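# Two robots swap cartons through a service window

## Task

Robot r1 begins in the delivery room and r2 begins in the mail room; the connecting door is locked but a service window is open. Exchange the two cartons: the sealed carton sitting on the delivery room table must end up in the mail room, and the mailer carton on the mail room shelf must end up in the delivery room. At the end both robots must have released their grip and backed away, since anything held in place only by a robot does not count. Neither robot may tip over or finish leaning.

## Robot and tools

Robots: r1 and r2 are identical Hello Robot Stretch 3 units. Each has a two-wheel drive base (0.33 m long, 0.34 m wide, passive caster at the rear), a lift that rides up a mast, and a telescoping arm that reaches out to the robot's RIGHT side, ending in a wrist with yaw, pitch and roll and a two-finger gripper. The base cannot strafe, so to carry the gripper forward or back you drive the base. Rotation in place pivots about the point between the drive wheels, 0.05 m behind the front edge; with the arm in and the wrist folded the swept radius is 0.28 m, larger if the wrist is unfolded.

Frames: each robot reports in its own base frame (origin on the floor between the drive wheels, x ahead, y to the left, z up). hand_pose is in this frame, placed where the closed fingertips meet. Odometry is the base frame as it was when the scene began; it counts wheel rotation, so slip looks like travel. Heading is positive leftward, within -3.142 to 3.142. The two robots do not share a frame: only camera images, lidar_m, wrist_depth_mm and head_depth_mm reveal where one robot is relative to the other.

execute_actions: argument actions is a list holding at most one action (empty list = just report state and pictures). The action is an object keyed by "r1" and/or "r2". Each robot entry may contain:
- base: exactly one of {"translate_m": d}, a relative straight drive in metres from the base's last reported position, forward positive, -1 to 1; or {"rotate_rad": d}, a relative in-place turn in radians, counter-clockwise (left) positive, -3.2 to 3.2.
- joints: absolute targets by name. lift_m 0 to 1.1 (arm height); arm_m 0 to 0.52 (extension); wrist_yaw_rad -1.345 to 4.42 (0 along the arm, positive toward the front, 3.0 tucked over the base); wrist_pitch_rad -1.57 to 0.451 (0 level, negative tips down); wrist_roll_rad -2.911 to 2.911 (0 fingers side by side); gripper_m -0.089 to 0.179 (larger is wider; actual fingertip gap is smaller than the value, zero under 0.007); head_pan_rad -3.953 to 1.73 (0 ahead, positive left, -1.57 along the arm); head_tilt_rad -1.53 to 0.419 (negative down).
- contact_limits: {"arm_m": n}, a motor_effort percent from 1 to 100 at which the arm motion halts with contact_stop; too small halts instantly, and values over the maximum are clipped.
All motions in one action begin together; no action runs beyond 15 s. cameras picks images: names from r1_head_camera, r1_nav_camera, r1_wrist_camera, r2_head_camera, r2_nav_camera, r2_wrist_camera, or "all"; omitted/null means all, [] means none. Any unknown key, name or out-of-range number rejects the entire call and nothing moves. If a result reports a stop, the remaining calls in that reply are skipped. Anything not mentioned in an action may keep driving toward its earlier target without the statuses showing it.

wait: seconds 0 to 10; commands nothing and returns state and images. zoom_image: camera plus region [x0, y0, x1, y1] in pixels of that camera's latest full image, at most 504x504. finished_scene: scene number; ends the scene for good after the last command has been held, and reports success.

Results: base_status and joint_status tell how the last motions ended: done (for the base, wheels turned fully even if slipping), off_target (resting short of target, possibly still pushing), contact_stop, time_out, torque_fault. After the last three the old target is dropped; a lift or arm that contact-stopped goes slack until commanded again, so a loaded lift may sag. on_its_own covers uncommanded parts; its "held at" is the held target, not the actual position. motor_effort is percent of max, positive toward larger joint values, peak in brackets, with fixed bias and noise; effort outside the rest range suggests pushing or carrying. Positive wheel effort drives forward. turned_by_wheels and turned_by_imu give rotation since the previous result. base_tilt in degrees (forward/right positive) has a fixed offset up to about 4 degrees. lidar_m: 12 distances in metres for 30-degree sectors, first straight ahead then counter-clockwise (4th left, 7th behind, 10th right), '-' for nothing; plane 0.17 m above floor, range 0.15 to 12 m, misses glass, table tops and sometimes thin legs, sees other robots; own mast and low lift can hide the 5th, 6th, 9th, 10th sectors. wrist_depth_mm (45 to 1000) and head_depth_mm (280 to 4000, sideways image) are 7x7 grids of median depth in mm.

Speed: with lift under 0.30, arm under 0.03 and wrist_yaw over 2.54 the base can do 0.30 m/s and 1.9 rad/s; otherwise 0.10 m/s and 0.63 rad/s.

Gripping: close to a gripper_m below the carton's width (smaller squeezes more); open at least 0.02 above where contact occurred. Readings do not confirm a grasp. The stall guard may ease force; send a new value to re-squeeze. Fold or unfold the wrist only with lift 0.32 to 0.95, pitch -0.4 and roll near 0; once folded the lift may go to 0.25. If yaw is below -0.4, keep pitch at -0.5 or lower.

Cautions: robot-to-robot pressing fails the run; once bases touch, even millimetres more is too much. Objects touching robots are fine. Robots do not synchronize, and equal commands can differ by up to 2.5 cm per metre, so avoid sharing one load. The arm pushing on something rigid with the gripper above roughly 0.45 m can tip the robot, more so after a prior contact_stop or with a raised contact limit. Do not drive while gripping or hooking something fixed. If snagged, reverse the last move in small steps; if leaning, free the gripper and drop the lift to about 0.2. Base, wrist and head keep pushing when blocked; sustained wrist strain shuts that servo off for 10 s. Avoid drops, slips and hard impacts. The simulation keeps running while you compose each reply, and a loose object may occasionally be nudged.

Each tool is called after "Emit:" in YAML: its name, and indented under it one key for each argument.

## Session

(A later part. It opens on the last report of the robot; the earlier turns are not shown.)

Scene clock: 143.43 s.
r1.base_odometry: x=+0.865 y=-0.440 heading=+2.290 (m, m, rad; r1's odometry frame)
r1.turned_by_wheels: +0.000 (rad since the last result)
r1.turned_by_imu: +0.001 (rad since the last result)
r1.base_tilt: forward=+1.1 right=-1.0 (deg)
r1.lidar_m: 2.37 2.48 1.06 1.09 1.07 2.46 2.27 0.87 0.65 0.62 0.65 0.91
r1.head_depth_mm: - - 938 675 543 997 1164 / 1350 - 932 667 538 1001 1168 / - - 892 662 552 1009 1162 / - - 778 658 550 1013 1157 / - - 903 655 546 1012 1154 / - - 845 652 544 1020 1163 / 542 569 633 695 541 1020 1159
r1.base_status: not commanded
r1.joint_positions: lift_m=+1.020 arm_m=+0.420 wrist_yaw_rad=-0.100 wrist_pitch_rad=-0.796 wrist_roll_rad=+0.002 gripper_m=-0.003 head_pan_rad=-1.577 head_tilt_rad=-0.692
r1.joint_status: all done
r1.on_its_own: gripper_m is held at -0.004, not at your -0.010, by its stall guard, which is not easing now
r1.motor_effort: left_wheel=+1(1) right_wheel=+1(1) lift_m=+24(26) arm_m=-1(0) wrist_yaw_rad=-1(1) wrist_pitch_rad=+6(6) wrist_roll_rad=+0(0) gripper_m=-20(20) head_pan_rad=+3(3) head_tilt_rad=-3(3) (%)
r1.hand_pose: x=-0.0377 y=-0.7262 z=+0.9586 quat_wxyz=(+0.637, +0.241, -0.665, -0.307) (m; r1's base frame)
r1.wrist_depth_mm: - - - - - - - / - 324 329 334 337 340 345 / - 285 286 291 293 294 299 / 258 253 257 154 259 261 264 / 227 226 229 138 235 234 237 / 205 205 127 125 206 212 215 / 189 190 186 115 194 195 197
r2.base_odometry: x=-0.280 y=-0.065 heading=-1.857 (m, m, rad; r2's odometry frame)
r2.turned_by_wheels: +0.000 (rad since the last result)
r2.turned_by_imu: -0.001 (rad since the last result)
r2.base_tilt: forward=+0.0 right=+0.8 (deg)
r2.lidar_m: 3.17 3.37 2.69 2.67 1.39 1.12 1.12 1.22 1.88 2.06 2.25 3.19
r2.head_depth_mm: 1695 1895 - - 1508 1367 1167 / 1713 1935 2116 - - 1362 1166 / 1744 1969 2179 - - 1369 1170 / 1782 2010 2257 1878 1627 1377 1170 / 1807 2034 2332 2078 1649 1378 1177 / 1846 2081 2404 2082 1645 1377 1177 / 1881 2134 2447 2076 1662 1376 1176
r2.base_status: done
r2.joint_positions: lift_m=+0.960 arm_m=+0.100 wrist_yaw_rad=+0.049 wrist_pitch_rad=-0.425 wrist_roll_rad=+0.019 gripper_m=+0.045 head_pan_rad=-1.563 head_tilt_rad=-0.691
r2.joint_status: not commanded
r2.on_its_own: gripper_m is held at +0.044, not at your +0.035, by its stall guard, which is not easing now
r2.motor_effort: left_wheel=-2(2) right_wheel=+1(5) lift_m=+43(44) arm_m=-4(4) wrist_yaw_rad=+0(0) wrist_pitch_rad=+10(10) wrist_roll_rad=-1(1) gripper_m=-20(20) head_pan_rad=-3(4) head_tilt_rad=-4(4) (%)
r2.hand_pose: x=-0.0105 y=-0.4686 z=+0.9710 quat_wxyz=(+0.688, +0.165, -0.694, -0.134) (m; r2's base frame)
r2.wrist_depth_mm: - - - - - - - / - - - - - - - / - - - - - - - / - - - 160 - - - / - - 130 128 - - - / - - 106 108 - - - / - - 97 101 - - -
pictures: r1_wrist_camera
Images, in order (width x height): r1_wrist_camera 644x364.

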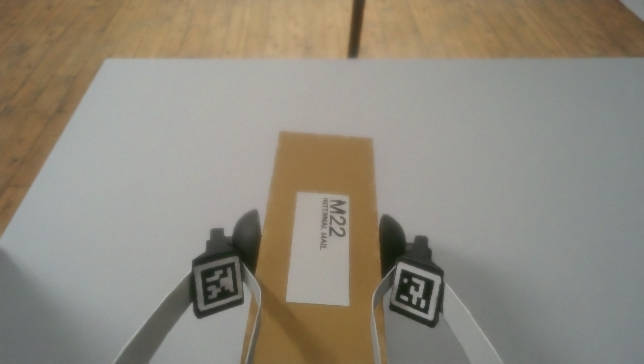

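Emit:
execute_actions:
  actions:
    - {"r1":{"joints":{"arm_m":0.17}},"r2":{"base":{"translate_m":0.22}}}
  cameras: []

Emit:
execute_actions:
  actions:
    - {"r1":{"base":{"rotate_rad":-2.2},"joints":{"arm_m":0.05}},"r2":{"base":{"translate_m":0.36}}}
  cameras: ["r1_wrist_camera"]

Emit:
execute_actions:
  actions:
    - {"r1":{"base":{"translate_m":-0.8}},"r2":{"base":{"translate_m":0.8},"joints":{"lift_m":0.86,"head_pan_rad":0,"head_tilt_rad":-0.5}}}
  cameras: ["r1_nav_camera","r2_head_camera"]

Scene clock: 149.17 s.
r1.base_odometry: x=+0.865 y=-0.440 heading=+2.290 (m, m, rad; r1's odometry frame)
r1.turned_by_wheels: +0.000 (rad since the last result)
r1.turned_by_imu: +0.002 (rad since the last result)
r1.base_tilt: forward=+1.1 right=-1.0 (deg)
r1.lidar_m: 2.37 2.48 1.07 1.09 1.07 2.46 2.27 0.87 0.64 0.62 0.65 0.91
r1.head_depth_mm: - - 940 649 542 996 1170 / - - - 630 538 1003 1163 / - - - - 537 1006 1154 / - - 936 608 532 1015 1149 / - - 902 653 545 1010 1147 / - - 851 649 542 1019 1156 / 539 569 632 695 542 1022 1160
r1.base_status: not commanded
r1.joint_positions: lift_m=+1.020 arm_m=+0.170 wrist_yaw_rad=-0.100 wrist_pitch_rad=-0.796 wrist_roll_rad=+0.002 gripper_m=-0.003 head_pan_rad=-1.577 head_tilt_rad=-0.692
r1.joint_status: all done
r1.on_its_own: gripper_m is held at -0.004, not at your -0.010, by its stall guard, which is not easing now
r1.motor_effort: left_wheel=+1(1) right_wheel=+1(1) lift_m=+24(24) arm_m=-5(5) wrist_yaw_rad=-1(0) wrist_pitch_rad=+6(6) wrist_roll_rad=+0(0) gripper_m=-20(20) head_pan_rad=+4(3) head_tilt_rad=-2(3) (%)
r1.hand_pose: x=-0.0377 y=-0.4764 z=+0.9585 quat_wxyz=(+0.637, +0.241, -0.665, -0.307) (m; r1's base frame)
r1.wrist_depth_mm: 284 382 383 393 394 402 402 / 284 328 332 333 338 343 342 / 282 284 287 292 296 294 301 / 251 252 255 155 261 261 266 / 226 228 229 138 236 236 238 / 207 208 127 126 207 213 215 / 189 190 188 115 195 196 196
r2.base_odometry: x=-0.343 y=-0.276 heading=-1.857 (m, m, rad; r2's odometry frame)
r2.turned_by_wheels: +0.000 (rad since the last result)
r2.turned_by_imu: -0.001 (rad since the last result)
r2.base_tilt: forward=+0.0 right=+0.8 (deg)
r2.lidar_m: 2.97 3.24 2.66 2.64 1.66 1.35 1.33 1.45 2.11 2.09 2.28 2.99
r2.head_depth_mm: 1714 1943 - - 1511 1362 1164 / 1750 1946 2150 - - 1369 1170 / 1783 1998 2211 - - 1365 1168 / 1809 2037 2300 1868 1633 1372 1176 / 1845 2075 2386 2060 1651 1380 1172 / 1873 2113 2426 2080 1649 1382 1176 / 1916 2164 2446 2091 1668 1377 1176
r2.base_status: done
r2.joint_positions: lift_m=+0.960 arm_m=+0.100 wrist_yaw_rad=+0.049 wrist_pitch_rad=-0.425 wrist_roll_rad=+0.019 gripper_m=+0.045 head_pan_rad=-1.563 head_tilt_rad=-0.691
r2.joint_status: not commanded
r2.on_its_own: gripper_m is held at +0.044, not at your +0.035, by its stall guard, which is not easing now
r2.motor_effort: left_wheel=-2(3) right_wheel=+1(9) lift_m=+44(44) arm_m=-4(4) wrist_yaw_rad=-1(0) wrist_pitch_rad=+10(11) wrist_roll_rad=-1(1) gripper_m=-20(20) head_pan_rad=-4(4) head_tilt_rad=-4(4) (%)
r2.hand_pose: x=-0.0105 y=-0.4686 z=+0.9710 quat_wxyz=(+0.688, +0.165, -0.694, -0.134) (m; r2's base frame)
r2.wrist_depth_mm: - - - - - - - / - - - - - - - / - - - - - - - / - - - 161 - - - / - - 131 128 - - - / - - 106 108 - - - / - - 98 101 - - -
pictures: none
No camera images: the call's "cameras" was empty. Leave "cameras" out to get every camera's image.

Scene clock: 153.73 s.
r1.base_odometry: x=+0.865 y=-0.440 heading=+0.090 (m, m, rad; r1's odometry frame)
r1.turned_by_wheels: -2.200 (rad since the last result)
r1.turned_by_imu: -2.184 (rad since the last result)
r1.base_tilt: forward=+1.1 right=-1.1 (deg)
r1.lidar_m: 0.67 0.62 0.64 0.81 1.71 2.40 3.09 1.06 1.07 2.56 2.39 1.00
r1.head_depth_mm: 3101 3417 - - - 1362 1202 / 2842 3157 - - - 1370 1193 / 2631 2935 - - - 1340 1194 / 2423 2731 2848 2097 1645 1362 1181 / 2292 2539 2759 2140 1690 1387 1181 / 2139 2380 2568 2162 1679 1377 1171 / 2020 2219 2448 2117 1674 1382 1165
r1.base_status: done
r1.joint_positions: lift_m=+1.020 arm_m=+0.050 wrist_yaw_rad=-0.100 wrist_pitch_rad=-0.796 wrist_roll_rad=+0.002 gripper_m=-0.003 head_pan_rad=-1.577 head_tilt_rad=-0.692
r1.joint_status: all done
r1.on_its_own: gripper_m is held at -0.004, not at your -0.010, by its stall guard, which is not easing now
r1.motor_effort: left_wheel=+2(4) right_wheel=-2(8) lift_m=+25(25) arm_m=-5(5) wrist_yaw_rad=+0(1) wrist_pitch_rad=+6(6) wrist_roll_rad=+0(0) gripper_m=-19(20) head_pan_rad=+3(3) head_tilt_rad=-4(3) (%)
r1.hand_pose: x=-0.0377 y=-0.3564 z=+0.9585 quat_wxyz=(+0.637, +0.241, -0.665, -0.307) (m; r1's base frame)
r1.wrist_depth_mm: - - - - - - 671 / - - - - - - 668 / - - - - - - - / - - - 154 - - - / - - - 139 - - - / - - 127 125 - - - / 936 948 948 115 - - -
r2.base_odometry: x=-0.444 y=-0.621 heading=-1.857 (m, m, rad; r2's odometry frame)
r2.turned_by_wheels: +0.000 (rad since the last result)
r2.turned_by_imu: -0.001 (rad since the last result)
r2.base_tilt: forward=+0.0 right=+0.9 (deg)
r2.lidar_m: 2.62 2.86 2.63 2.58 2.11 1.71 1.68 1.84 2.16 2.14 2.34 2.63
r2.head_depth_mm: 1759 1985 - - 1514 1360 1167 / 1790 2007 2195 - - 1365 1165 / 1821 2055 2271 - - 1365 1170 / 1848 2074 2358 1862 1635 1376 1169 / 1883 2148 2420 2072 1663 1375 1177 / 1921 2162 2441 2073 1663 1378 1176 / 1962 2216 2490 2081 1659 1385 1181
r2.base_status: done
r2.joint_positions: lift_m=+0.960 arm_m=+0.100 wrist_yaw_rad=+0.049 wrist_pitch_rad=-0.425 wrist_roll_rad=+0.019 gripper_m=+0.045 head_pan_rad=-1.563 head_tilt_rad=-0.691
r2.joint_status: not commanded
r2.on_its_own: gripper_m is held at +0.044, not at your +0.035, by its stall guard, which is not easing now
r2.motor_effort: left_wheel=-2(2) right_wheel=+1(7) lift_m=+44(44) arm_m=-4(4) wrist_yaw_rad=+0(0) wrist_pitch_rad=+11(11) wrist_roll_rad=-1(1) gripper_m=-20(20) head_pan_rad=-4(3) head_tilt_rad=-4(4) (%)
r2.hand_pose: x=-0.0105 y=-0.4686 z=+0.9710 quat_wxyz=(+0.688, +0.165, -0.694, -0.134) (m; r2's base frame)
r2.wrist_depth_mm: - - - - - - - / - - - - - - - / - - - - - - - / - - - 160 - - - / - - 130 129 - - - / - - 106 108 - - - / - - 97 101 - - -
pictures: r1_wrist_camera
Images, in order (width x height): r1_wrist_camera 644x364.

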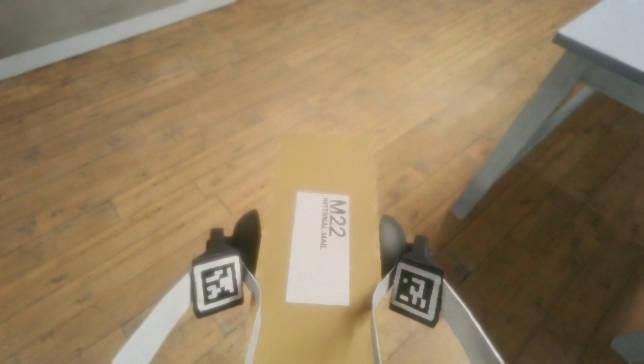

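Scene clock: 163.10 s.
r1.base_odometry: x=+0.068 y=-0.512 heading=+0.090 (m, m, rad; r1's odometry frame)
r1.turned_by_wheels: +0.000 (rad since the last result)
r1.turned_by_imu: +0.002 (rad since the last result)
r1.base_tilt: forward=+1.1 right=-1.0 (deg)
r1.lidar_m: 1.37 1.28 1.29 1.63 1.90 1.92 2.46 1.80 0.40 0.86 2.85 2.03
r1.head_depth_mm: 3031 3198 - - - 564 654 / 3299 3705 - - - 666 1137 / 3149 3533 - - - 1338 1189 / 2919 3265 3041 871 1377 1361 1182 / 2727 3051 2920 920 1372 1362 1183 / 2554 2858 2923 1960 1668 1382 1173 / 2406 2650 2781 2112 1671 1383 1176
r1.base_status: done
r1.joint_positions: lift_m=+1.020 arm_m=+0.050 wrist_yaw_rad=-0.100 wrist_pitch_rad=-0.796 wrist_roll_rad=+0.002 gripper_m=-0.003 head_pan_rad=-1.577 head_tilt_rad=-0.692
r1.joint_status: not commanded
r1.on_its_own: gripper_m is held at -0.004, not at your -0.010, by its stall guard, which is not easing now
r1.motor_effort: left_wheel=+3(1) right_wheel=-2(8) lift_m=+24(24) arm_m=-5(5) wrist_yaw_rad=-1(0) wrist_pitch_rad=+6(6) wrist_roll_rad=+0(0) gripper_m=-20(20) head_pan_rad=+3(3) head_tilt_rad=-3(2) (%)
r1.hand_pose: x=-0.0377 y=-0.3564 z=+0.9585 quat_wxyz=(+0.637, +0.241, -0.665, -0.307) (m; r1's base frame)
r1.wrist_depth_mm: - - 628 633 657 658 667 / - - 558 538 551 560 565 / - - 833 471 475 482 491 / - - - 154 428 434 434 / - - - 138 384 385 391 / - - 127 125 355 351 - / 977 956 946 115 509 327 -
r2.base_odometry: x=-0.670 y=-1.388 heading=-1.857 (m, m, rad; r2's odometry frame)
r2.turned_by_wheels: +0.000 (rad since the last result)
r2.turned_by_imu: -0.001 (rad since the last result)
r2.base_tilt: forward=+0.0 right=+0.9 (deg)
r2.lidar_m: 1.83 2.01 2.52 2.49 2.71 2.50 2.47 2.70 2.27 2.25 2.29 1.85
r2.head_depth_mm: 1482 1612 1712 1953 1978 1550 1281 / 1502 1628 1731 1986 1989 1565 1279 / 1526 1669 1761 2035 1996 1567 1283 / 1560 1700 1793 2068 1994 1566 1291 / 1585 1719 1839 2112 2027 1572 1283 / 1602 1756 1906 2171 1996 1577 1286 / 1640 1791 1982 2220 2001 1574 1291
r2.base_status: done
r2.joint_positions: lift_m=+0.860 arm_m=+0.100 wrist_yaw_rad=+0.049 wrist_pitch_rad=-0.425 wrist_roll_rad=+0.019 gripper_m=+0.045 head_pan_rad=-0.007 head_tilt_rad=-0.507
r2.joint_status: all done
r2.on_its_own: gripper_m is held at +0.044, not at your +0.035, by its stall guard, which is not easing now
r2.motor_effort: left_wheel=-2(2) right_wheel=+1(6) lift_m=+35(36) arm_m=-4(4) wrist_yaw_rad=+0(0) wrist_pitch_rad=+11(11) wrist_roll_rad=-1(1) gripper_m=-21(22) head_pan_rad=+3(48) head_tilt_rad=+3(16) (%)
r2.hand_pose: x=-0.0105 y=-0.4685 z=+0.8712 quat_wxyz=(+0.688, +0.165, -0.694, -0.134) (m; r2's base frame)
r2.wrist_depth_mm: - - - - - - - / - - - - - - - / - - - - - - - / - - - 160 - - - / - - 131 128 - - - / - - 106 108 - - - / 972 964 98 101 - - -
pictures: r1_nav_camera (sideways: a quarter turn counterclockwise sets it upright), r2_head_camera (sideways: a quarter turn clockwise sets it upright)
Images, in order (width x height): r1_nav_camera 672x504, r2_head_camera 896x504.

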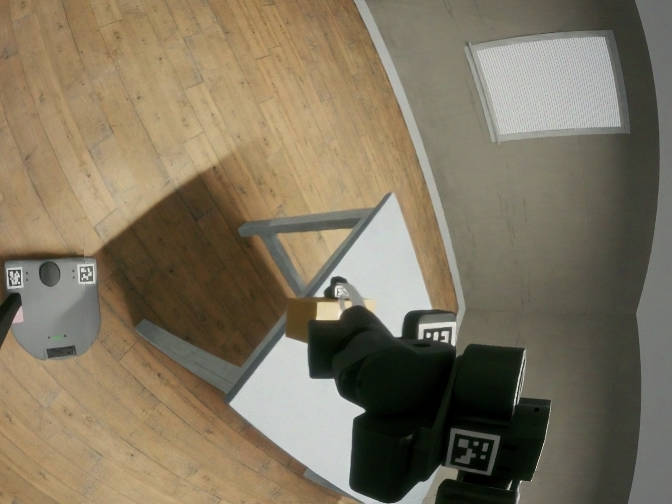

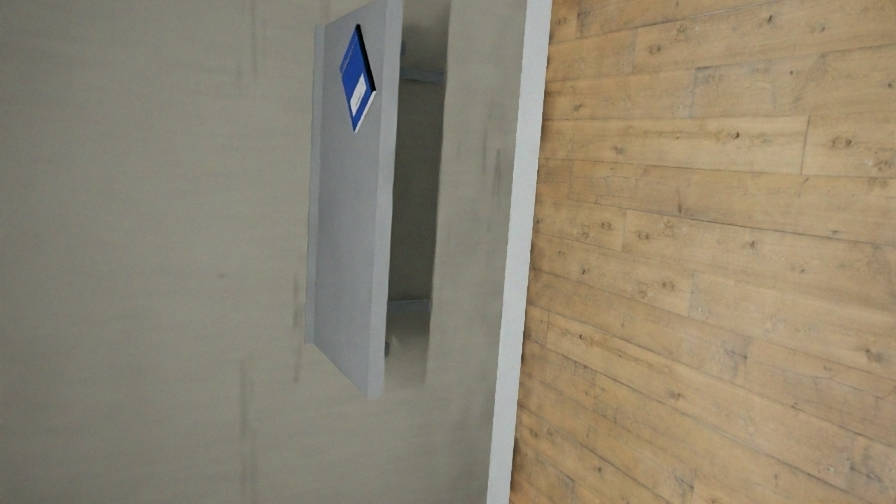

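Emit:
execute_actions:
  actions:
    - {"r1":{"base":{"translate_m":-0.35}},"r2":{"base":{"translate_m":0.35}}}
  cameras: []

Emit:
execute_actions:
  actions:
    - {"r1":{"base":{"rotate_rad":0.38}},"r2":{"base":{"translate_m":0.07}}}
  cameras: []

Emit:
execute_actions:
  actions:
    - {"r1":{"base":{"translate_m":-0.42},"joints":{"arm_m":0.3,"lift_m":0.93}},"r2":{"base":{"translate_m":0.42},"joints":{"arm_m":0.3}}}
  cameras: []

Emit:
execute_actions:
  actions:
    - {"r1":{"base":{"translate_m":-0.6},"joints":{"arm_m":0.48,"lift_m":0.92}},"r2":{"base":{"rotate_rad":1.58},"joints":{"arm_m":0.44,"head_pan_rad":-1.57,"head_tilt_rad":-0.7}}}
  cameras: ["r1_nav_camera","r1_wrist_camera","r2_nav_camera","r2_wrist_camera"]

Scene clock: 170.20 s.
r1.base_odometry: x=-0.281 y=-0.543 heading=+0.090 (m, m, rad; r1's odometry frame)
r1.turned_by_wheels: +0.000 (rad since the last result)
r1.turned_by_imu: +0.002 (rad since the last result)
r1.base_tilt: forward=+1.1 right=-1.0 (deg)
r1.lidar_m: 1.67 1.56 1.58 1.81 1.69 1.72 2.18 2.75 1.55 1.06 0.35 2.49
r1.head_depth_mm: 2771 2869 - - - 1360 1192 / 3100 3282 - - - 1365 1194 / 3347 3703 - - - 1336 1187 / 3107 3540 1265 871 676 1317 1182 / 2907 3249 1217 884 695 587 1179 / 2811 3061 2953 880 691 566 664 / 2575 2845 2864 873 686 595 1168
r1.base_status: done
r1.joint_positions: lift_m=+1.020 arm_m=+0.050 wrist_yaw_rad=-0.100 wrist_pitch_rad=-0.796 wrist_roll_rad=+0.002 gripper_m=-0.003 head_pan_rad=-1.577 head_tilt_rad=-0.692
r1.joint_status: not commanded
r1.on_its_own: gripper_m is held at -0.004, not at your -0.010, by its stall guard, which is not easing now
r1.motor_effort: left_wheel=+3(1) right_wheel=-1(8) lift_m=+24(24) arm_m=-5(5) wrist_yaw_rad=+0(0) wrist_pitch_rad=+6(6) wrist_roll_rad=+0(0) gripper_m=-20(20) head_pan_rad=+3(3) head_tilt_rad=-3(3) (%)
r1.hand_pose: x=-0.0377 y=-0.3564 z=+0.9585 quat_wxyz=(+0.637, +0.241, -0.665, -0.307) (m; r1's base frame)
r1.wrist_depth_mm: 607 625 641 641 642 649 687 / 531 536 535 545 566 560 - / 469 467 466 476 476 - - / 436 420 416 154 436 - - / - 372 373 138 - - - / - 341 127 126 - - - / 967 315 316 115 - - -
r2.base_odometry: x=-0.769 y=-1.724 heading=-1.857 (m, m, rad; r2's odometry frame)
r2.turned_by_wheels: +0.000 (rad since the last result)
r2.turned_by_imu: -0.001 (rad since the last result)
r2.base_tilt: forward=+0.0 right=+0.9 (deg)
r2.lidar_m: 1.48 1.62 2.46 2.44 2.63 2.84 2.82 2.89 2.32 2.31 1.86 1.50
r2.head_depth_mm: 1193 1294 1426 1233 1751 1549 1277 / 1215 1326 1436 1261 1772 1557 1277 / 1230 1342 1449 1263 1809 1559 1284 / 1246 1367 1482 1351 1844 1559 1287 / 1269 1389 1510 1357 1861 1571 1286 / 1290 1424 1551 1679 1901 1567 1289 / 1321 1440 1599 1796 1939 1571 1285
r2.base_status: done
r2.joint_positions: lift_m=+0.860 arm_m=+0.100 wrist_yaw_rad=+0.049 wrist_pitch_rad=-0.425 wrist_roll_rad=+0.019 gripper_m=+0.045 head_pan_rad=-0.007 head_tilt_rad=-0.507
r2.joint_status: not commanded
r2.on_its_own: gripper_m is held at +0.044, not at your +0.035, by its stall guard, which is not easing now
r2.motor_effort: left_wheel=-2(2) right_wheel=+1(7) lift_m=+35(35) arm_m=-4(4) wrist_yaw_rad=+0(0) wrist_pitch_rad=+11(11) wrist_roll_rad=-1(1) gripper_m=-20(20) head_pan_rad=+3(3) head_tilt_rad=+3(2) (%)
r2.hand_pose: x=-0.0105 y=-0.4685 z=+0.8712 quat_wxyz=(+0.688, +0.165, -0.694, -0.134) (m; r2's base frame)
r2.wrist_depth_mm: - - - - - - - / - - - - - - - / - - - - - - - / - - - 161 - - - / - - 131 128 - - - / - - 106 108 - - - / 967 981 97 101 - - -
pictures: none
No camera images: the call's "cameras" was empty. Leave "cameras" out to get every camera's image.

Scene clock: 172.57 s.
r1.base_odometry: x=-0.281 y=-0.543 heading=+0.470 (m, m, rad; r1's odometry frame)
r1.turned_by_wheels: +0.380 (rad since the last result)
r1.turned_by_imu: +0.378 (rad since the last result)
r1.base_tilt: forward=+1.1 right=-1.0 (deg)
r1.lidar_m: 1.56 1.56 1.80 1.69 1.69 1.98 2.75 1.55 1.13 0.35 3.03 1.79
r1.head_depth_mm: 2862 2979 - - - 1309 1203 / 2740 3074 - - - 580 1187 / 2714 3032 - - - 560 1191 / 2624 2885 3053 875 676 559 740 / 2561 2884 2937 917 766 1355 1181 / 2516 2780 2947 2129 1672 1377 1179 / 2415 2687 2879 2123 1672 1380 1170
r1.base_status: done
r1.joint_positions: lift_m=+1.020 arm_m=+0.050 wrist_yaw_rad=-0.100 wrist_pitch_rad=-0.796 wrist_roll_rad=+0.002 gripper_m=-0.003 head_pan_rad=-1.577 head_tilt_rad=-0.692
r1.joint_status: not commanded
r1.on_its_own: gripper_m is held at -0.004, not at your -0.010, by its stall guard, which is not easing now
r1.motor_effort: left_wheel=+0(2) right_wheel=+2(9) lift_m=+24(24) arm_m=-5(6) wrist_yaw_rad=-1(0) wrist_pitch_rad=+6(5) wrist_roll_rad=+0(0) gripper_m=-20(20) head_pan_rad=+3(3) head_tilt_rad=-2(2) (%)
r1.hand_pose: x=-0.0377 y=-0.3564 z=+0.9585 quat_wxyz=(+0.637, +0.241, -0.665, -0.307) (m; r1's base frame)
r1.wrist_depth_mm: - - 628 633 656 644 675 / - - 552 553 555 561 568 / - - 502 471 482 481 483 / - - 438 154 422 432 436 / - - - 138 384 383 398 / - - 126 125 339 364 - / 967 961 936 115 956 - -
r2.base_odometry: x=-0.789 y=-1.791 heading=-1.857 (m, m, rad; r2's odometry frame)
r2.turned_by_wheels: +0.000 (rad since the last result)
r2.turned_by_imu: +0.000 (rad since the last result)
r2.base_tilt: forward=+0.0 right=+0.8 (deg)
r2.lidar_m: 1.42 1.55 2.39 2.43 2.63 2.91 2.89 2.91 2.34 2.32 1.77 1.43
r2.head_depth_mm: 1134 1236 1350 1165 1668 1566 1278 / 1150 1253 1378 1192 1708 1561 1282 / 1168 1282 1407 1189 1744 1569 1284 / 1191 1302 1438 1199 1776 1571 1284 / 1204 1317 1455 1269 1797 1572 1287 / 1230 1351 1477 1279 1836 1571 1291 / 1250 1370 1516 1684 1864 1577 1293
r2.base_status: done
r2.joint_positions: lift_m=+0.860 arm_m=+0.100 wrist_yaw_rad=+0.049 wrist_pitch_rad=-0.425 wrist_roll_rad=+0.019 gripper_m=+0.045 head_pan_rad=-0.007 head_tilt_rad=-0.507
r2.joint_status: not commanded
r2.on_its_own: gripper_m is held at +0.044, not at your +0.035, by its stall guard, which is not easing now
r2.motor_effort: left_wheel=-2(4) right_wheel=+2(7) lift_m=+35(35) arm_m=-4(4) wrist_yaw_rad=-1(0) wrist_pitch_rad=+11(11) wrist_roll_rad=-1(1) gripper_m=-20(20) head_pan_rad=+4(4) head_tilt_rad=+2(3) (%)
r2.hand_pose: x=-0.0105 y=-0.4685 z=+0.8712 quat_wxyz=(+0.688, +0.165, -0.694, -0.134) (m; r2's base frame)
r2.wrist_depth_mm: - - - - - - - / - - - - - - - / - - - - - - - / - - - 161 - - - / - - 130 128 - - - / - - 106 108 - - - / 973 970 98 101 - - -
pictures: none
No camera images: the call's "cameras" was empty. Leave "cameras" out to get every camera's image.

Scene clock: 178.00 s.
r1.base_odometry: x=-0.655 y=-0.733 heading=+0.470 (m, m, rad; r1's odometry frame)
r1.turned_by_wheels: +0.000 (rad since the last result)
r1.turned_by_imu: +0.002 (rad since the last result)
r1.base_tilt: forward=+1.1 right=-1.0 (deg)
r1.lidar_m: 1.97 1.97 1.82 1.59 1.59 1.86 2.34 1.19 1.25 1.09 0.54 0.52
r1.head_depth_mm: 2943 3295 3423 - 710 1406 1200 / 2852 3173 - 873 706 1412 1193 / 2735 3050 - 829 703 1368 1190 / 2737 3051 3108 819 700 1338 1183 / 2613 2919 2973 886 692 1314 1182 / 2555 2903 2946 879 691 1284 1162 / 2510 2791 2918 870 688 610 1175
r1.base_status: done
r1.joint_positions: lift_m=+0.930 arm_m=+0.300 wrist_yaw_rad=-0.100 wrist_pitch_rad=-0.797 wrist_roll_rad=+0.002 gripper_m=-0.003 head_pan_rad=-1.577 head_tilt_rad=-0.692
r1.joint_status: all done
r1.on_its_own: gripper_m is held at -0.004, not at your -0.010, by its stall guard, which is not easing now
r1.motor_effort: left_wheel=+1(3) right_wheel=+3(5) lift_m=+17(19) arm_m=+4(6) wrist_yaw_rad=+0(1) wrist_pitch_rad=+6(6) wrist_roll_rad=+0(0) gripper_m=-20(21) head_pan_rad=+3(3) head_tilt_rad=-2(4) (%)
r1.hand_pose: x=-0.0377 y=-0.6058 z=+0.8688 quat_wxyz=(+0.637, +0.241, -0.665, -0.307) (m; r1's base frame)
r1.wrist_depth_mm: 457 462 467 478 473 493 495 / 395 393 402 405 413 412 424 / 343 346 350 351 358 361 369 / 306 309 311 155 316 313 323 / 277 278 281 139 283 283 292 / 251 253 127 126 253 260 261 / 232 232 231 115 236 240 241
r2.base_odometry: x=-0.908 y=-2.194 heading=-1.857 (m, m, rad; r2's odometry frame)
r2.turned_by_wheels: +0.000 (rad since the last result)
r2.turned_by_imu: -0.001 (rad since the last result)
r2.base_tilt: forward=+0.0 right=+0.9 (deg)
r2.lidar_m: 1.00 1.10 1.69 2.37 2.59 3.32 3.28 2.98 2.40 2.38 1.26 1.01
r2.head_depth_mm: 790 859 938 1013 817 703 1280 / 802 873 958 1026 815 1344 1276 / 815 890 975 1048 819 1388 1283 / 829 905 994 1073 821 1413 1282 / 843 920 1014 1077 822 1429 1285 / 853 935 1035 1102 824 1468 1289 / 868 951 1051 1173 824 1482 1294
r2.base_status: done
r2.joint_positions: lift_m=+0.860 arm_m=+0.300 wrist_yaw_rad=+0.049 wrist_pitch_rad=-0.425 wrist_roll_rad=+0.019 gripper_m=+0.045 head_pan_rad=-0.007 head_tilt_rad=-0.507
r2.joint_status: all done
r2.on_its_own: gripper_m is held at +0.044, not at your +0.035, by its stall guard, which is not easing now
r2.motor_effort: left_wheel=-2(2) right_wheel=+1(6) lift_m=+35(34) arm_m=+4(2) wrist_yaw_rad=+0(0) wrist_pitch_rad=+11(11) wrist_roll_rad=-1(1) gripper_m=-20(20) head_pan_rad=+2(4) head_tilt_rad=+2(2) (%)
r2.hand_pose: x=-0.0105 y=-0.6679 z=+0.8712 quat_wxyz=(+0.688, +0.165, -0.694, -0.134) (m; r2's base frame)
r2.wrist_depth_mm: 937 - - - - - - / 954 - - - - - - / - - - - - - - / - - - 160 - - - / - - 131 129 - - - / - - 106 108 - - - / 965 988 98 101 - - -
pictures: none
No camera images: the call's "cameras" was empty. Leave "cameras" out to get every camera's image.

Scene clock: 185.00 s.
r1.base_odometry: x=-1.190 y=-1.005 heading=+0.470 (m, m, rad; r1's odometry frame)
r1.turned_by_wheels: +0.000 (rad since the last result)
r1.turned_by_imu: +0.004 (rad since the last result)
r1.base_tilt: forward=+1.1 right=-1.1 (deg)
r1.lidar_m: 2.55 2.54 1.66 1.44 1.44 1.69 1.75 1.75 0.78 1.24 1.24 1.05
r1.head_depth_mm: 2800 2881 2895 - 1028 1346 1199 / 3000 3301 - 870 1625 1377 1186 / 2916 3178 1171 894 1559 1399 1184 / 2871 3152 1226 850 1550 1403 1184 / 2738 3048 1215 885 793 1380 1180 / 2759 2958 1203 875 761 1387 1180 / 2680 2884 1201 870 753 1385 1166
r1.base_status: done
r1.joint_positions: lift_m=+0.920 arm_m=+0.480 wrist_yaw_rad=-0.100 wrist_pitch_rad=-0.797 wrist_roll_rad=+0.002 gripper_m=-0.003 head_pan_rad=-1.577 head_tilt_rad=-0.692
r1.joint_status: all done
r1.on_its_own: gripper_m is held at -0.004, not at your -0.010, by its stall guard, which is not easing now
r1.motor_effort: left_wheel=+1(3) right_wheel=+3(5) lift_m=+17(18) arm_m=+4(4) wrist_yaw_rad=+0(1) wrist_pitch_rad=+6(6) wrist_roll_rad=+0(0) gripper_m=-20(20) head_pan_rad=+3(3) head_tilt_rad=-2(3) (%)
r1.hand_pose: x=-0.0377 y=-0.7857 z=+0.8588 quat_wxyz=(+0.637, +0.241, -0.665, -0.307) (m; r1's base frame)
r1.wrist_depth_mm: 441 446 454 452 461 - - / 379 384 387 392 397 398 - / 332 336 335 342 345 346 370 / 295 297 299 154 308 310 310 / 267 268 270 138 276 277 278 / 242 245 127 125 245 250 253 / 222 223 221 115 227 230 229
r2.base_odometry: x=-0.908 y=-2.194 heading=-0.278 (m, m, rad; r2's odometry frame)
r2.turned_by_wheels: +1.580 (rad since the last result)
r2.turned_by_imu: +1.586 (rad since the last result)
r2.base_tilt: forward=+0.0 right=+0.9 (deg)
r2.lidar_m: 2.37 2.59 3.32 3.28 2.97 2.39 2.38 1.25 1.01 1.00 1.10 1.69
r2.head_depth_mm: 801 893 994 - - 1329 1164 / 814 905 - 834 1426 1364 1167 / 829 923 - 838 1474 1368 1170 / 844 950 1030 840 1517 1366 1168 / 862 966 1070 844 1527 1372 1174 / 874 989 1084 845 1574 1376 1177 / 893 1007 1165 848 1571 1380 1180
r2.base_status: done
r2.joint_positions: lift_m=+0.860 arm_m=+0.440 wrist_yaw_rad=+0.049 wrist_pitch_rad=-0.425 wrist_roll_rad=+0.019 gripper_m=+0.045 head_pan_rad=-1.563 head_tilt_rad=-0.691
r2.joint_status: all done
r2.on_its_own: gripper_m is held at +0.044, not at your +0.035, by its stall guard, which is not easing now
r2.motor_effort: left_wheel=-2(7) right_wheel=+1(9) lift_m=+34(35) arm_m=+4(2) wrist_yaw_rad=+0(1) wrist_pitch_rad=+11(11) wrist_roll_rad=-1(1) gripper_m=-20(20) head_pan_rad=-3(48) head_tilt_rad=-4(17) (%)
r2.hand_pose: x=-0.0105 y=-0.8079 z=+0.8712 quat_wxyz=(+0.688, +0.165, -0.694, -0.134) (m; r2's base frame)
r2.wrist_depth_mm: 349 329 314 296 283 270 257 / 386 365 342 325 306 290 277 / 431 399 377 355 334 317 300 / 363 367 366 160 363 345 330 / 300 311 130 128 338 335 335 / 257 252 106 108 188 283 287 / 227 228 97 101 232 243 247
pictures: r1_nav_camera (sideways: a quarter turn counterclockwise sets it upright), r1_wrist_camera, r2_nav_camera (sideways: a quarter turn counterclockwise sets it upright), r2_wrist_camera
Images, in order (width x height): r1_nav_camera 672x504, r1_wrist_camera 644x364, r2_nav_camera 672x504, r2_wrist_camera 644x364.

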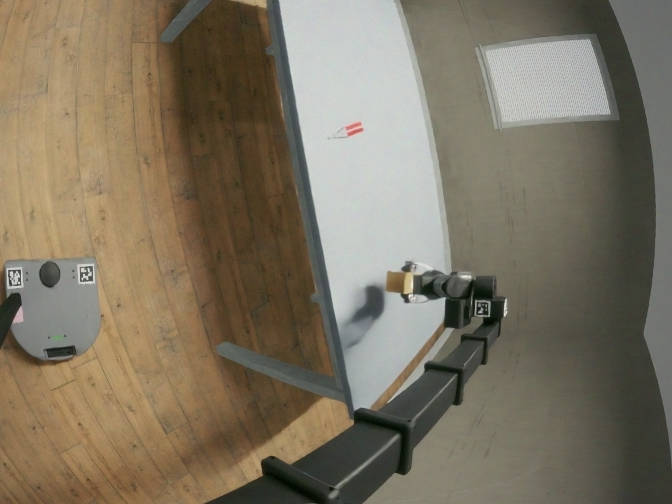

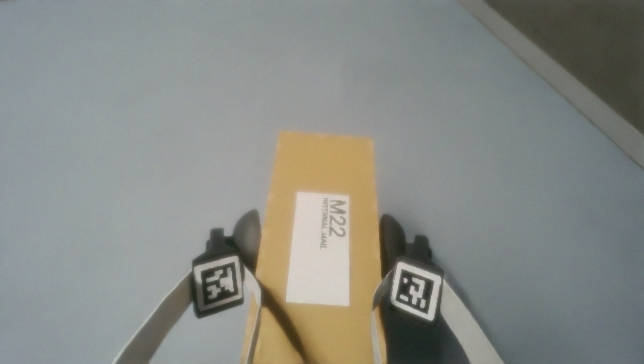

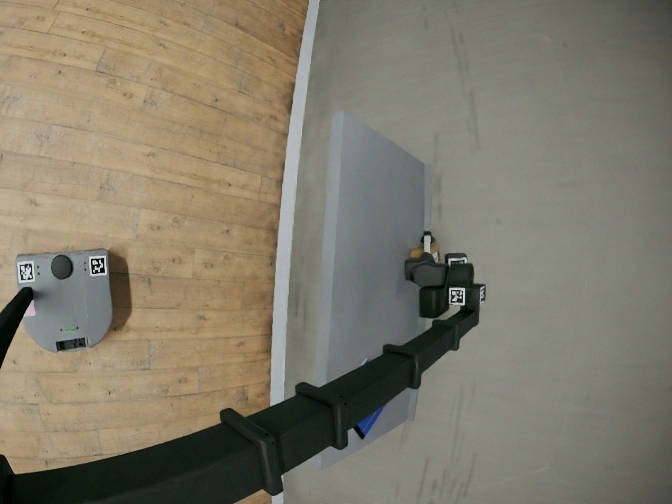

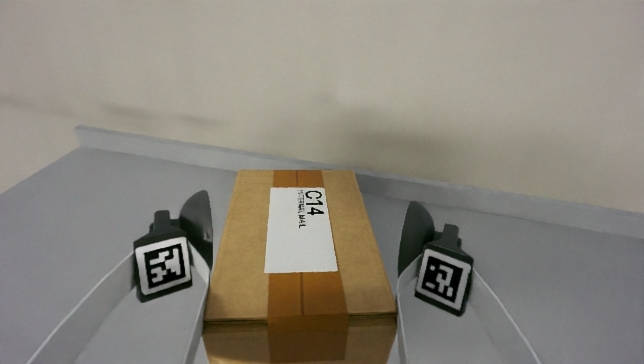

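Emit:
execute_actions:
  actions:
    - {"r1":{"base":{"translate_m":-0.04},"joints":{"arm_m":0.51,"lift_m":0.851}},"r2":{"base":{"translate_m":0.04},"joints":{"lift_m":0.774}}}
  cameras: []

Scene clock: 187.30 s.
r1.base_odometry: x=-1.226 y=-1.023 heading=+0.470 (m, m, rad; r1's odometry frame)
r1.turned_by_wheels: +0.000 (rad since the last result)
r1.turned_by_imu: +0.001 (rad since the last result)
r1.base_tilt: forward=+1.1 right=-1.0 (deg)
r1.lidar_m: 2.59 2.58 1.64 1.43 1.44 1.68 1.71 1.72 0.76 1.25 1.24 1.08
r1.head_depth_mm: 2732 2791 2838 968 - - 1170 / 2967 3258 3255 - 1618 1324 1193 / 2888 3196 - 895 1607 1395 1191 / 2840 3174 1298 854 1551 1391 1190 / 2772 3064 1218 882 1539 1392 1181 / 2705 3033 1208 881 775 1379 1174 / 2637 3001 1192 871 755 1376 1169
r1.base_status: done
r1.joint_positions: lift_m=+0.851 arm_m=+0.510 wrist_yaw_rad=-0.100 wrist_pitch_rad=-0.797 wrist_roll_rad=+0.002 gripper_m=-0.003 head_pan_rad=-1.577 head_tilt_rad=-0.692
r1.joint_status: all done
r1.on_its_own: gripper_m is held at -0.004, not at your -0.010, by its stall guard, which is not easing now
r1.motor_effort: left_wheel=+1(2) right_wheel=+3(5) lift_m=+17(18) arm_m=+4(4) wrist_yaw_rad=-1(0) wrist_pitch_rad=+7(7) wrist_roll_rad=+0(0) gripper_m=-20(20) head_pan_rad=+3(3) head_tilt_rad=-4(4) (%)
r1.hand_pose: x=-0.0377 y=-0.8157 z=+0.7898 quat_wxyz=(+0.637, +0.241, -0.665, -0.307) (m; r1's base frame)
r1.wrist_depth_mm: 323 324 327 334 338 342 - / 276 279 280 284 288 291 302 / 244 244 245 248 251 254 255 / 215 217 218 154 222 224 226 / 193 195 196 138 199 201 202 / 176 177 126 125 177 183 183 / 162 162 160 115 165 166 168
r2.base_odometry: x=-0.869 y=-2.205 heading=-0.278 (m, m, rad; r2's odometry frame)
r2.turned_by_wheels: +0.000 (rad since the last result)
r2.turned_by_imu: -0.001 (rad since the last result)
r2.base_tilt: forward=+0.0 right=+0.9 (deg)
r2.lidar_m: 2.33 2.56 3.31 3.27 2.99 2.44 2.42 1.26 1.02 1.01 1.11 1.70
r2.head_depth_mm: 806 903 1002 832 727 - - / 816 918 1016 - 1479 1365 1165 / 834 939 1032 781 1485 1369 1172 / 851 958 1052 813 1518 1370 1172 / 864 979 1074 847 1538 1370 1176 / 882 999 1101 847 1562 1381 1177 / 897 1016 1173 1290 1596 1381 1180
r2.base_status: done
r2.joint_positions: lift_m=+0.774 arm_m=+0.440 wrist_yaw_rad=+0.049 wrist_pitch_rad=-0.425 wrist_roll_rad=+0.019 gripper_m=+0.045 head_pan_rad=-1.563 head_tilt_rad=-0.691
r2.joint_status: all done
r2.on_its_own: gripper_m is held at +0.044, not at your +0.035, by its stall guard, which is not easing now
r2.motor_effort: left_wheel=-2(3) right_wheel=+1(10) lift_m=+34(33) arm_m=+4(4) wrist_yaw_rad=+0(0) wrist_pitch_rad=+11(11) wrist_roll_rad=-1(1) gripper_m=-20(20) head_pan_rad=-4(4) head_tilt_rad=-4(4) (%)
r2.hand_pose: x=-0.0105 y=-0.8079 z=+0.7852 quat_wxyz=(+0.688, +0.165, -0.694, -0.134) (m; r2's base frame)
r2.wrist_depth_mm: 354 336 318 302 288 274 262 / 387 357 343 327 312 297 281 / 285 292 302 312 316 311 302 / 226 230 227 157 250 259 266 / 189 194 130 128 211 209 215 / 161 157 106 108 139 177 180 / - 142 98 101 146 152 154
pictures: none
No camera images: the call's "cameras" was empty. Leave "cameras" out to get every camera's image.

Emit:
execute_actions:
  actions:
    - {"r1":{"joints":{"gripper_m":0.13,"lift_m":0.849}},"r2":{"joints":{"gripper_m":0.14,"lift_m":0.772}}}
  cameras: []

Emit:
execute_actions:
  actions:
    - {"r1":{"joints":{"arm_m":0.09,"lift_m":0.92}},"r2":{"joints":{"arm_m":0.02,"lift_m":0.80}}}
  cameras: ["r1_head_camera","r2_wrist_camera"]

Scene clock: 190.03 s.
r1.base_odometry: x=-1.226 y=-1.023 heading=+0.470 (m, m, rad; r1's odometry frame)
r1.turned_by_wheels: +0.000 (rad since the last result)
r1.turned_by_imu: +0.001 (rad since the last result)
r1.base_tilt: forward=+1.1 right=-1.0 (deg)
r1.lidar_m: 2.59 2.58 1.64 1.43 1.44 1.68 1.72 1.72 0.76 1.24 1.24 1.08
r1.head_depth_mm: 2737 2838 2833 945 - - 1168 / 2984 3327 3202 - 1617 1333 1192 / 2903 3263 - 895 1617 1393 1193 / 2863 3166 1292 850 1555 1400 1184 / 2785 3089 1213 885 1551 1389 1177 / 2744 2973 1208 880 776 1378 1169 / 2654 2984 1197 869 753 1374 1174
r1.base_status: not commanded
r1.joint_positions: lift_m=+0.849 arm_m=+0.510 wrist_yaw_rad=-0.100 wrist_pitch_rad=-0.795 wrist_roll_rad=+0.002 gripper_m=+0.130 head_pan_rad=-1.577 head_tilt_rad=-0.692
r1.joint_status: all done
r1.motor_effort: left_wheel=+1(1) right_wheel=+3(2) lift_m=+17(17) arm_m=+3(4) wrist_yaw_rad=+0(1) wrist_pitch_rad=+6(6) wrist_roll_rad=+0(0) gripper_m=+0(80) head_pan_rad=+3(3) head_tilt_rad=-3(4) (%)
r1.hand_pose: x=-0.0378 y=-0.8162 z=+0.7881 quat_wxyz=(+0.637, +0.241, -0.665, -0.306) (m; r1's base frame)
r1.wrist_depth_mm: 320 324 325 332 335 341 - / 275 275 281 285 287 288 303 / 240 242 244 248 248 251 254 / 213 214 217 156 221 223 225 / 192 195 194 140 198 201 201 / 174 - 173 127 176 183 182 / - 161 158 116 163 162 167
r2.base_odometry: x=-0.869 y=-2.205 heading=-0.278 (m, m, rad; r2's odometry frame)
r2.turned_by_wheels: +0.000 (rad since the last result)
r2.turned_by_imu: +0.000 (rad since the last result)
r2.base_tilt: forward=+0.0 right=+0.9 (deg)
r2.lidar_m: 2.33 2.56 3.32 3.27 3.00 2.43 2.42 1.26 1.02 1.01 1.10 1.71
r2.head_depth_mm: 804 901 1003 832 726 - - / 819 920 1016 - 1474 1365 1165 / 835 937 1032 781 1480 1368 1168 / 850 955 1053 811 1514 1373 1173 / 864 974 1071 841 1537 1377 1173 / 880 997 1099 845 1568 1379 1179 / 897 1016 1175 1294 1589 1382 1177
r2.base_status: not commanded
r2.joint_positions: lift_m=+0.772 arm_m=+0.440 wrist_yaw_rad=+0.049 wrist_pitch_rad=-0.421 wrist_roll_rad=+0.019 gripper_m=+0.140 head_pan_rad=-1.563 head_tilt_rad=-0.691
r2.joint_status: all done
r2.motor_effort: left_wheel=-2(2) right_wheel=+0(1) lift_m=+33(32) arm_m=+4(4) wrist_yaw_rad=+0(0) wrist_pitch_rad=+9(10) wrist_roll_rad=-1(1) gripper_m=+0(81) head_pan_rad=-5(4) head_tilt_rad=-4(4) (%)
r2.hand_pose: x=-0.0105 y=-0.8084 z=+0.7841 quat_wxyz=(+0.689, +0.164, -0.694, -0.133) (m; r2's base frame)
r2.wrist_depth_mm: 354 336 320 303 287 273 262 / 388 358 343 327 311 295 282 / 285 292 301 312 316 309 299 / 225 231 225 158 250 258 265 / 188 - 135 128 203 212 213 / - 158 110 109 167 - 177 / 139 140 99 100 144 149 155
pictures: none
No camera images: the call's "cameras" was empty. Leave "cameras" out to get every camera's image.

Scene clock: 194.33 s.
r1.base_odometry: x=-1.226 y=-1.023 heading=+0.470 (m, m, rad; r1's odometry frame)
r1.turned_by_wheels: +0.000 (rad since the last result)
r1.turned_by_imu: +0.001 (rad since the last result)
r1.base_tilt: forward=+1.1 right=-1.1 (deg)
r1.lidar_m: 2.59 2.57 1.65 1.43 1.44 1.68 1.72 1.72 0.76 1.24 1.25 1.08
r1.head_depth_mm: 2719 2811 2839 2305 - 1303 1208 / 2920 3252 3062 1007 - - 1189 / 2916 3220 1246 932 - - 1188 / 2822 3160 1234 857 1195 1349 1190 / 2747 3090 1225 884 765 1385 1181 / 2720 2985 1212 878 780 1383 1178 / 2664 2941 1195 874 755 1380 1172
r1.base_status: not commanded
r1.joint_positions: lift_m=+0.920 arm_m=+0.090 wrist_yaw_rad=-0.100 wrist_pitch_rad=-0.793 wrist_roll_rad=+0.002 gripper_m=+0.130 head_pan_rad=-1.577 head_tilt_rad=-0.692
r1.joint_status: all done
r1.motor_effort: left_wheel=+0(1) right_wheel=+3(3) lift_m=+24(28) arm_m=-5(6) wrist_yaw_rad=-1(1) wrist_pitch_rad=+5(5) wrist_roll_rad=+0(0) gripper_m=+1(1) head_pan_rad=+3(3) head_tilt_rad=-3(3) (%)
r1.hand_pose: x=-0.0378 y=-0.3970 z=+0.8590 quat_wxyz=(+0.637, +0.240, -0.665, -0.306) (m; r1's base frame)
r1.wrist_depth_mm: 445 449 455 436 468 490 - / 383 383 391 396 399 422 - / 338 337 347 370 - - - / 311 - - - - - - / - - - - - - - / 929 - 965 - - - - / 881 880 858 884 906 881 894
r2.base_odometry: x=-0.869 y=-2.205 heading=-0.278 (m, m, rad; r2's odometry frame)
r2.turned_by_wheels: +0.000 (rad since the last result)
r2.turned_by_imu: -0.001 (rad since the last result)
r2.base_tilt: forward=+0.0 right=+0.8 (deg)
r2.lidar_m: 2.33 2.55 3.31 3.28 3.00 2.43 2.42 1.26 1.02 1.01 1.11 1.71
r2.head_depth_mm: 806 905 1003 832 1402 1428 - / 820 918 1018 836 1420 1432 - / 836 938 1028 838 1468 - - / 851 955 1052 840 1515 1388 1175 / 867 978 1073 843 1536 1376 1176 / 882 997 1106 846 1564 1372 1176 / 900 1017 1172 1292 1588 1381 1175
r2.base_status: not commanded
r2.joint_positions: lift_m=+0.800 arm_m=+0.020 wrist_yaw_rad=+0.049 wrist_pitch_rad=-0.420 wrist_roll_rad=+0.019 gripper_m=+0.140 head_pan_rad=-1.563 head_tilt_rad=-0.691
r2.joint_status: all done
r2.motor_effort: left_wheel=-2(2) right_wheel=+2(1) lift_m=+43(47) arm_m=-4(7) wrist_yaw_rad=+0(1) wrist_pitch_rad=+8(9) wrist_roll_rad=-1(1) gripper_m=+0(0) head_pan_rad=-3(4) head_tilt_rad=-4(4) (%)
r2.hand_pose: x=-0.0105 y=-0.3892 z=+0.8121 quat_wxyz=(+0.689, +0.163, -0.694, -0.132) (m; r2's base frame)
r2.wrist_depth_mm: 798 762 713 681 651 619 590 / 876 491 509 471 568 593 616 / 676 373 366 379 394 408 407 / - - 981 348 331 320 323 / - - - - 950 885 823 / - - - - - - 907 / 889 920 928 939 977 991 981
pictures: r1_head_camera (sideways: a quarter turn clockwise sets it upright), r2_wrist_camera
Images, in order (width x height): r1_head_camera 896x504, r2_wrist_camera 644x364.

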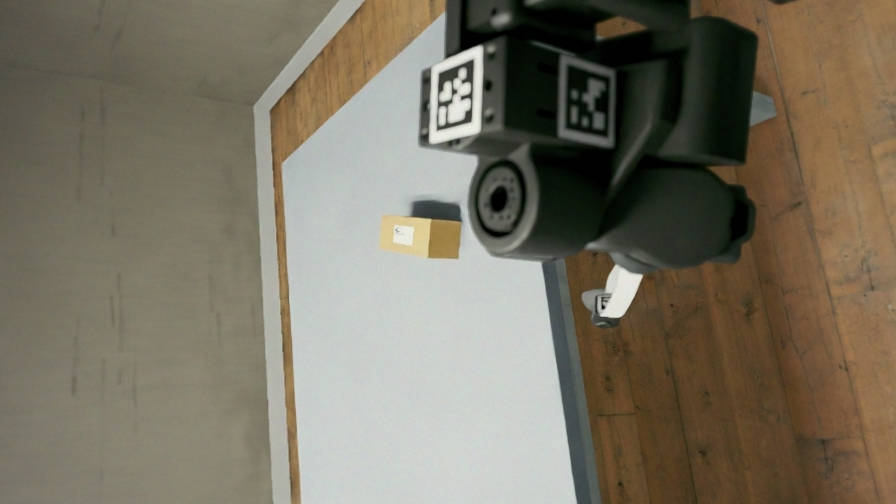

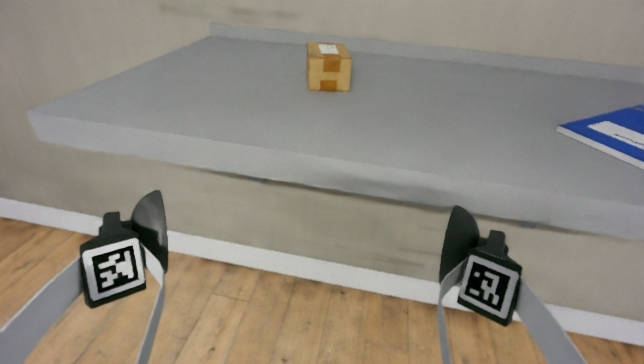

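Emit:
finished_scene:
  scene: 2

The scene is finished: the task was done.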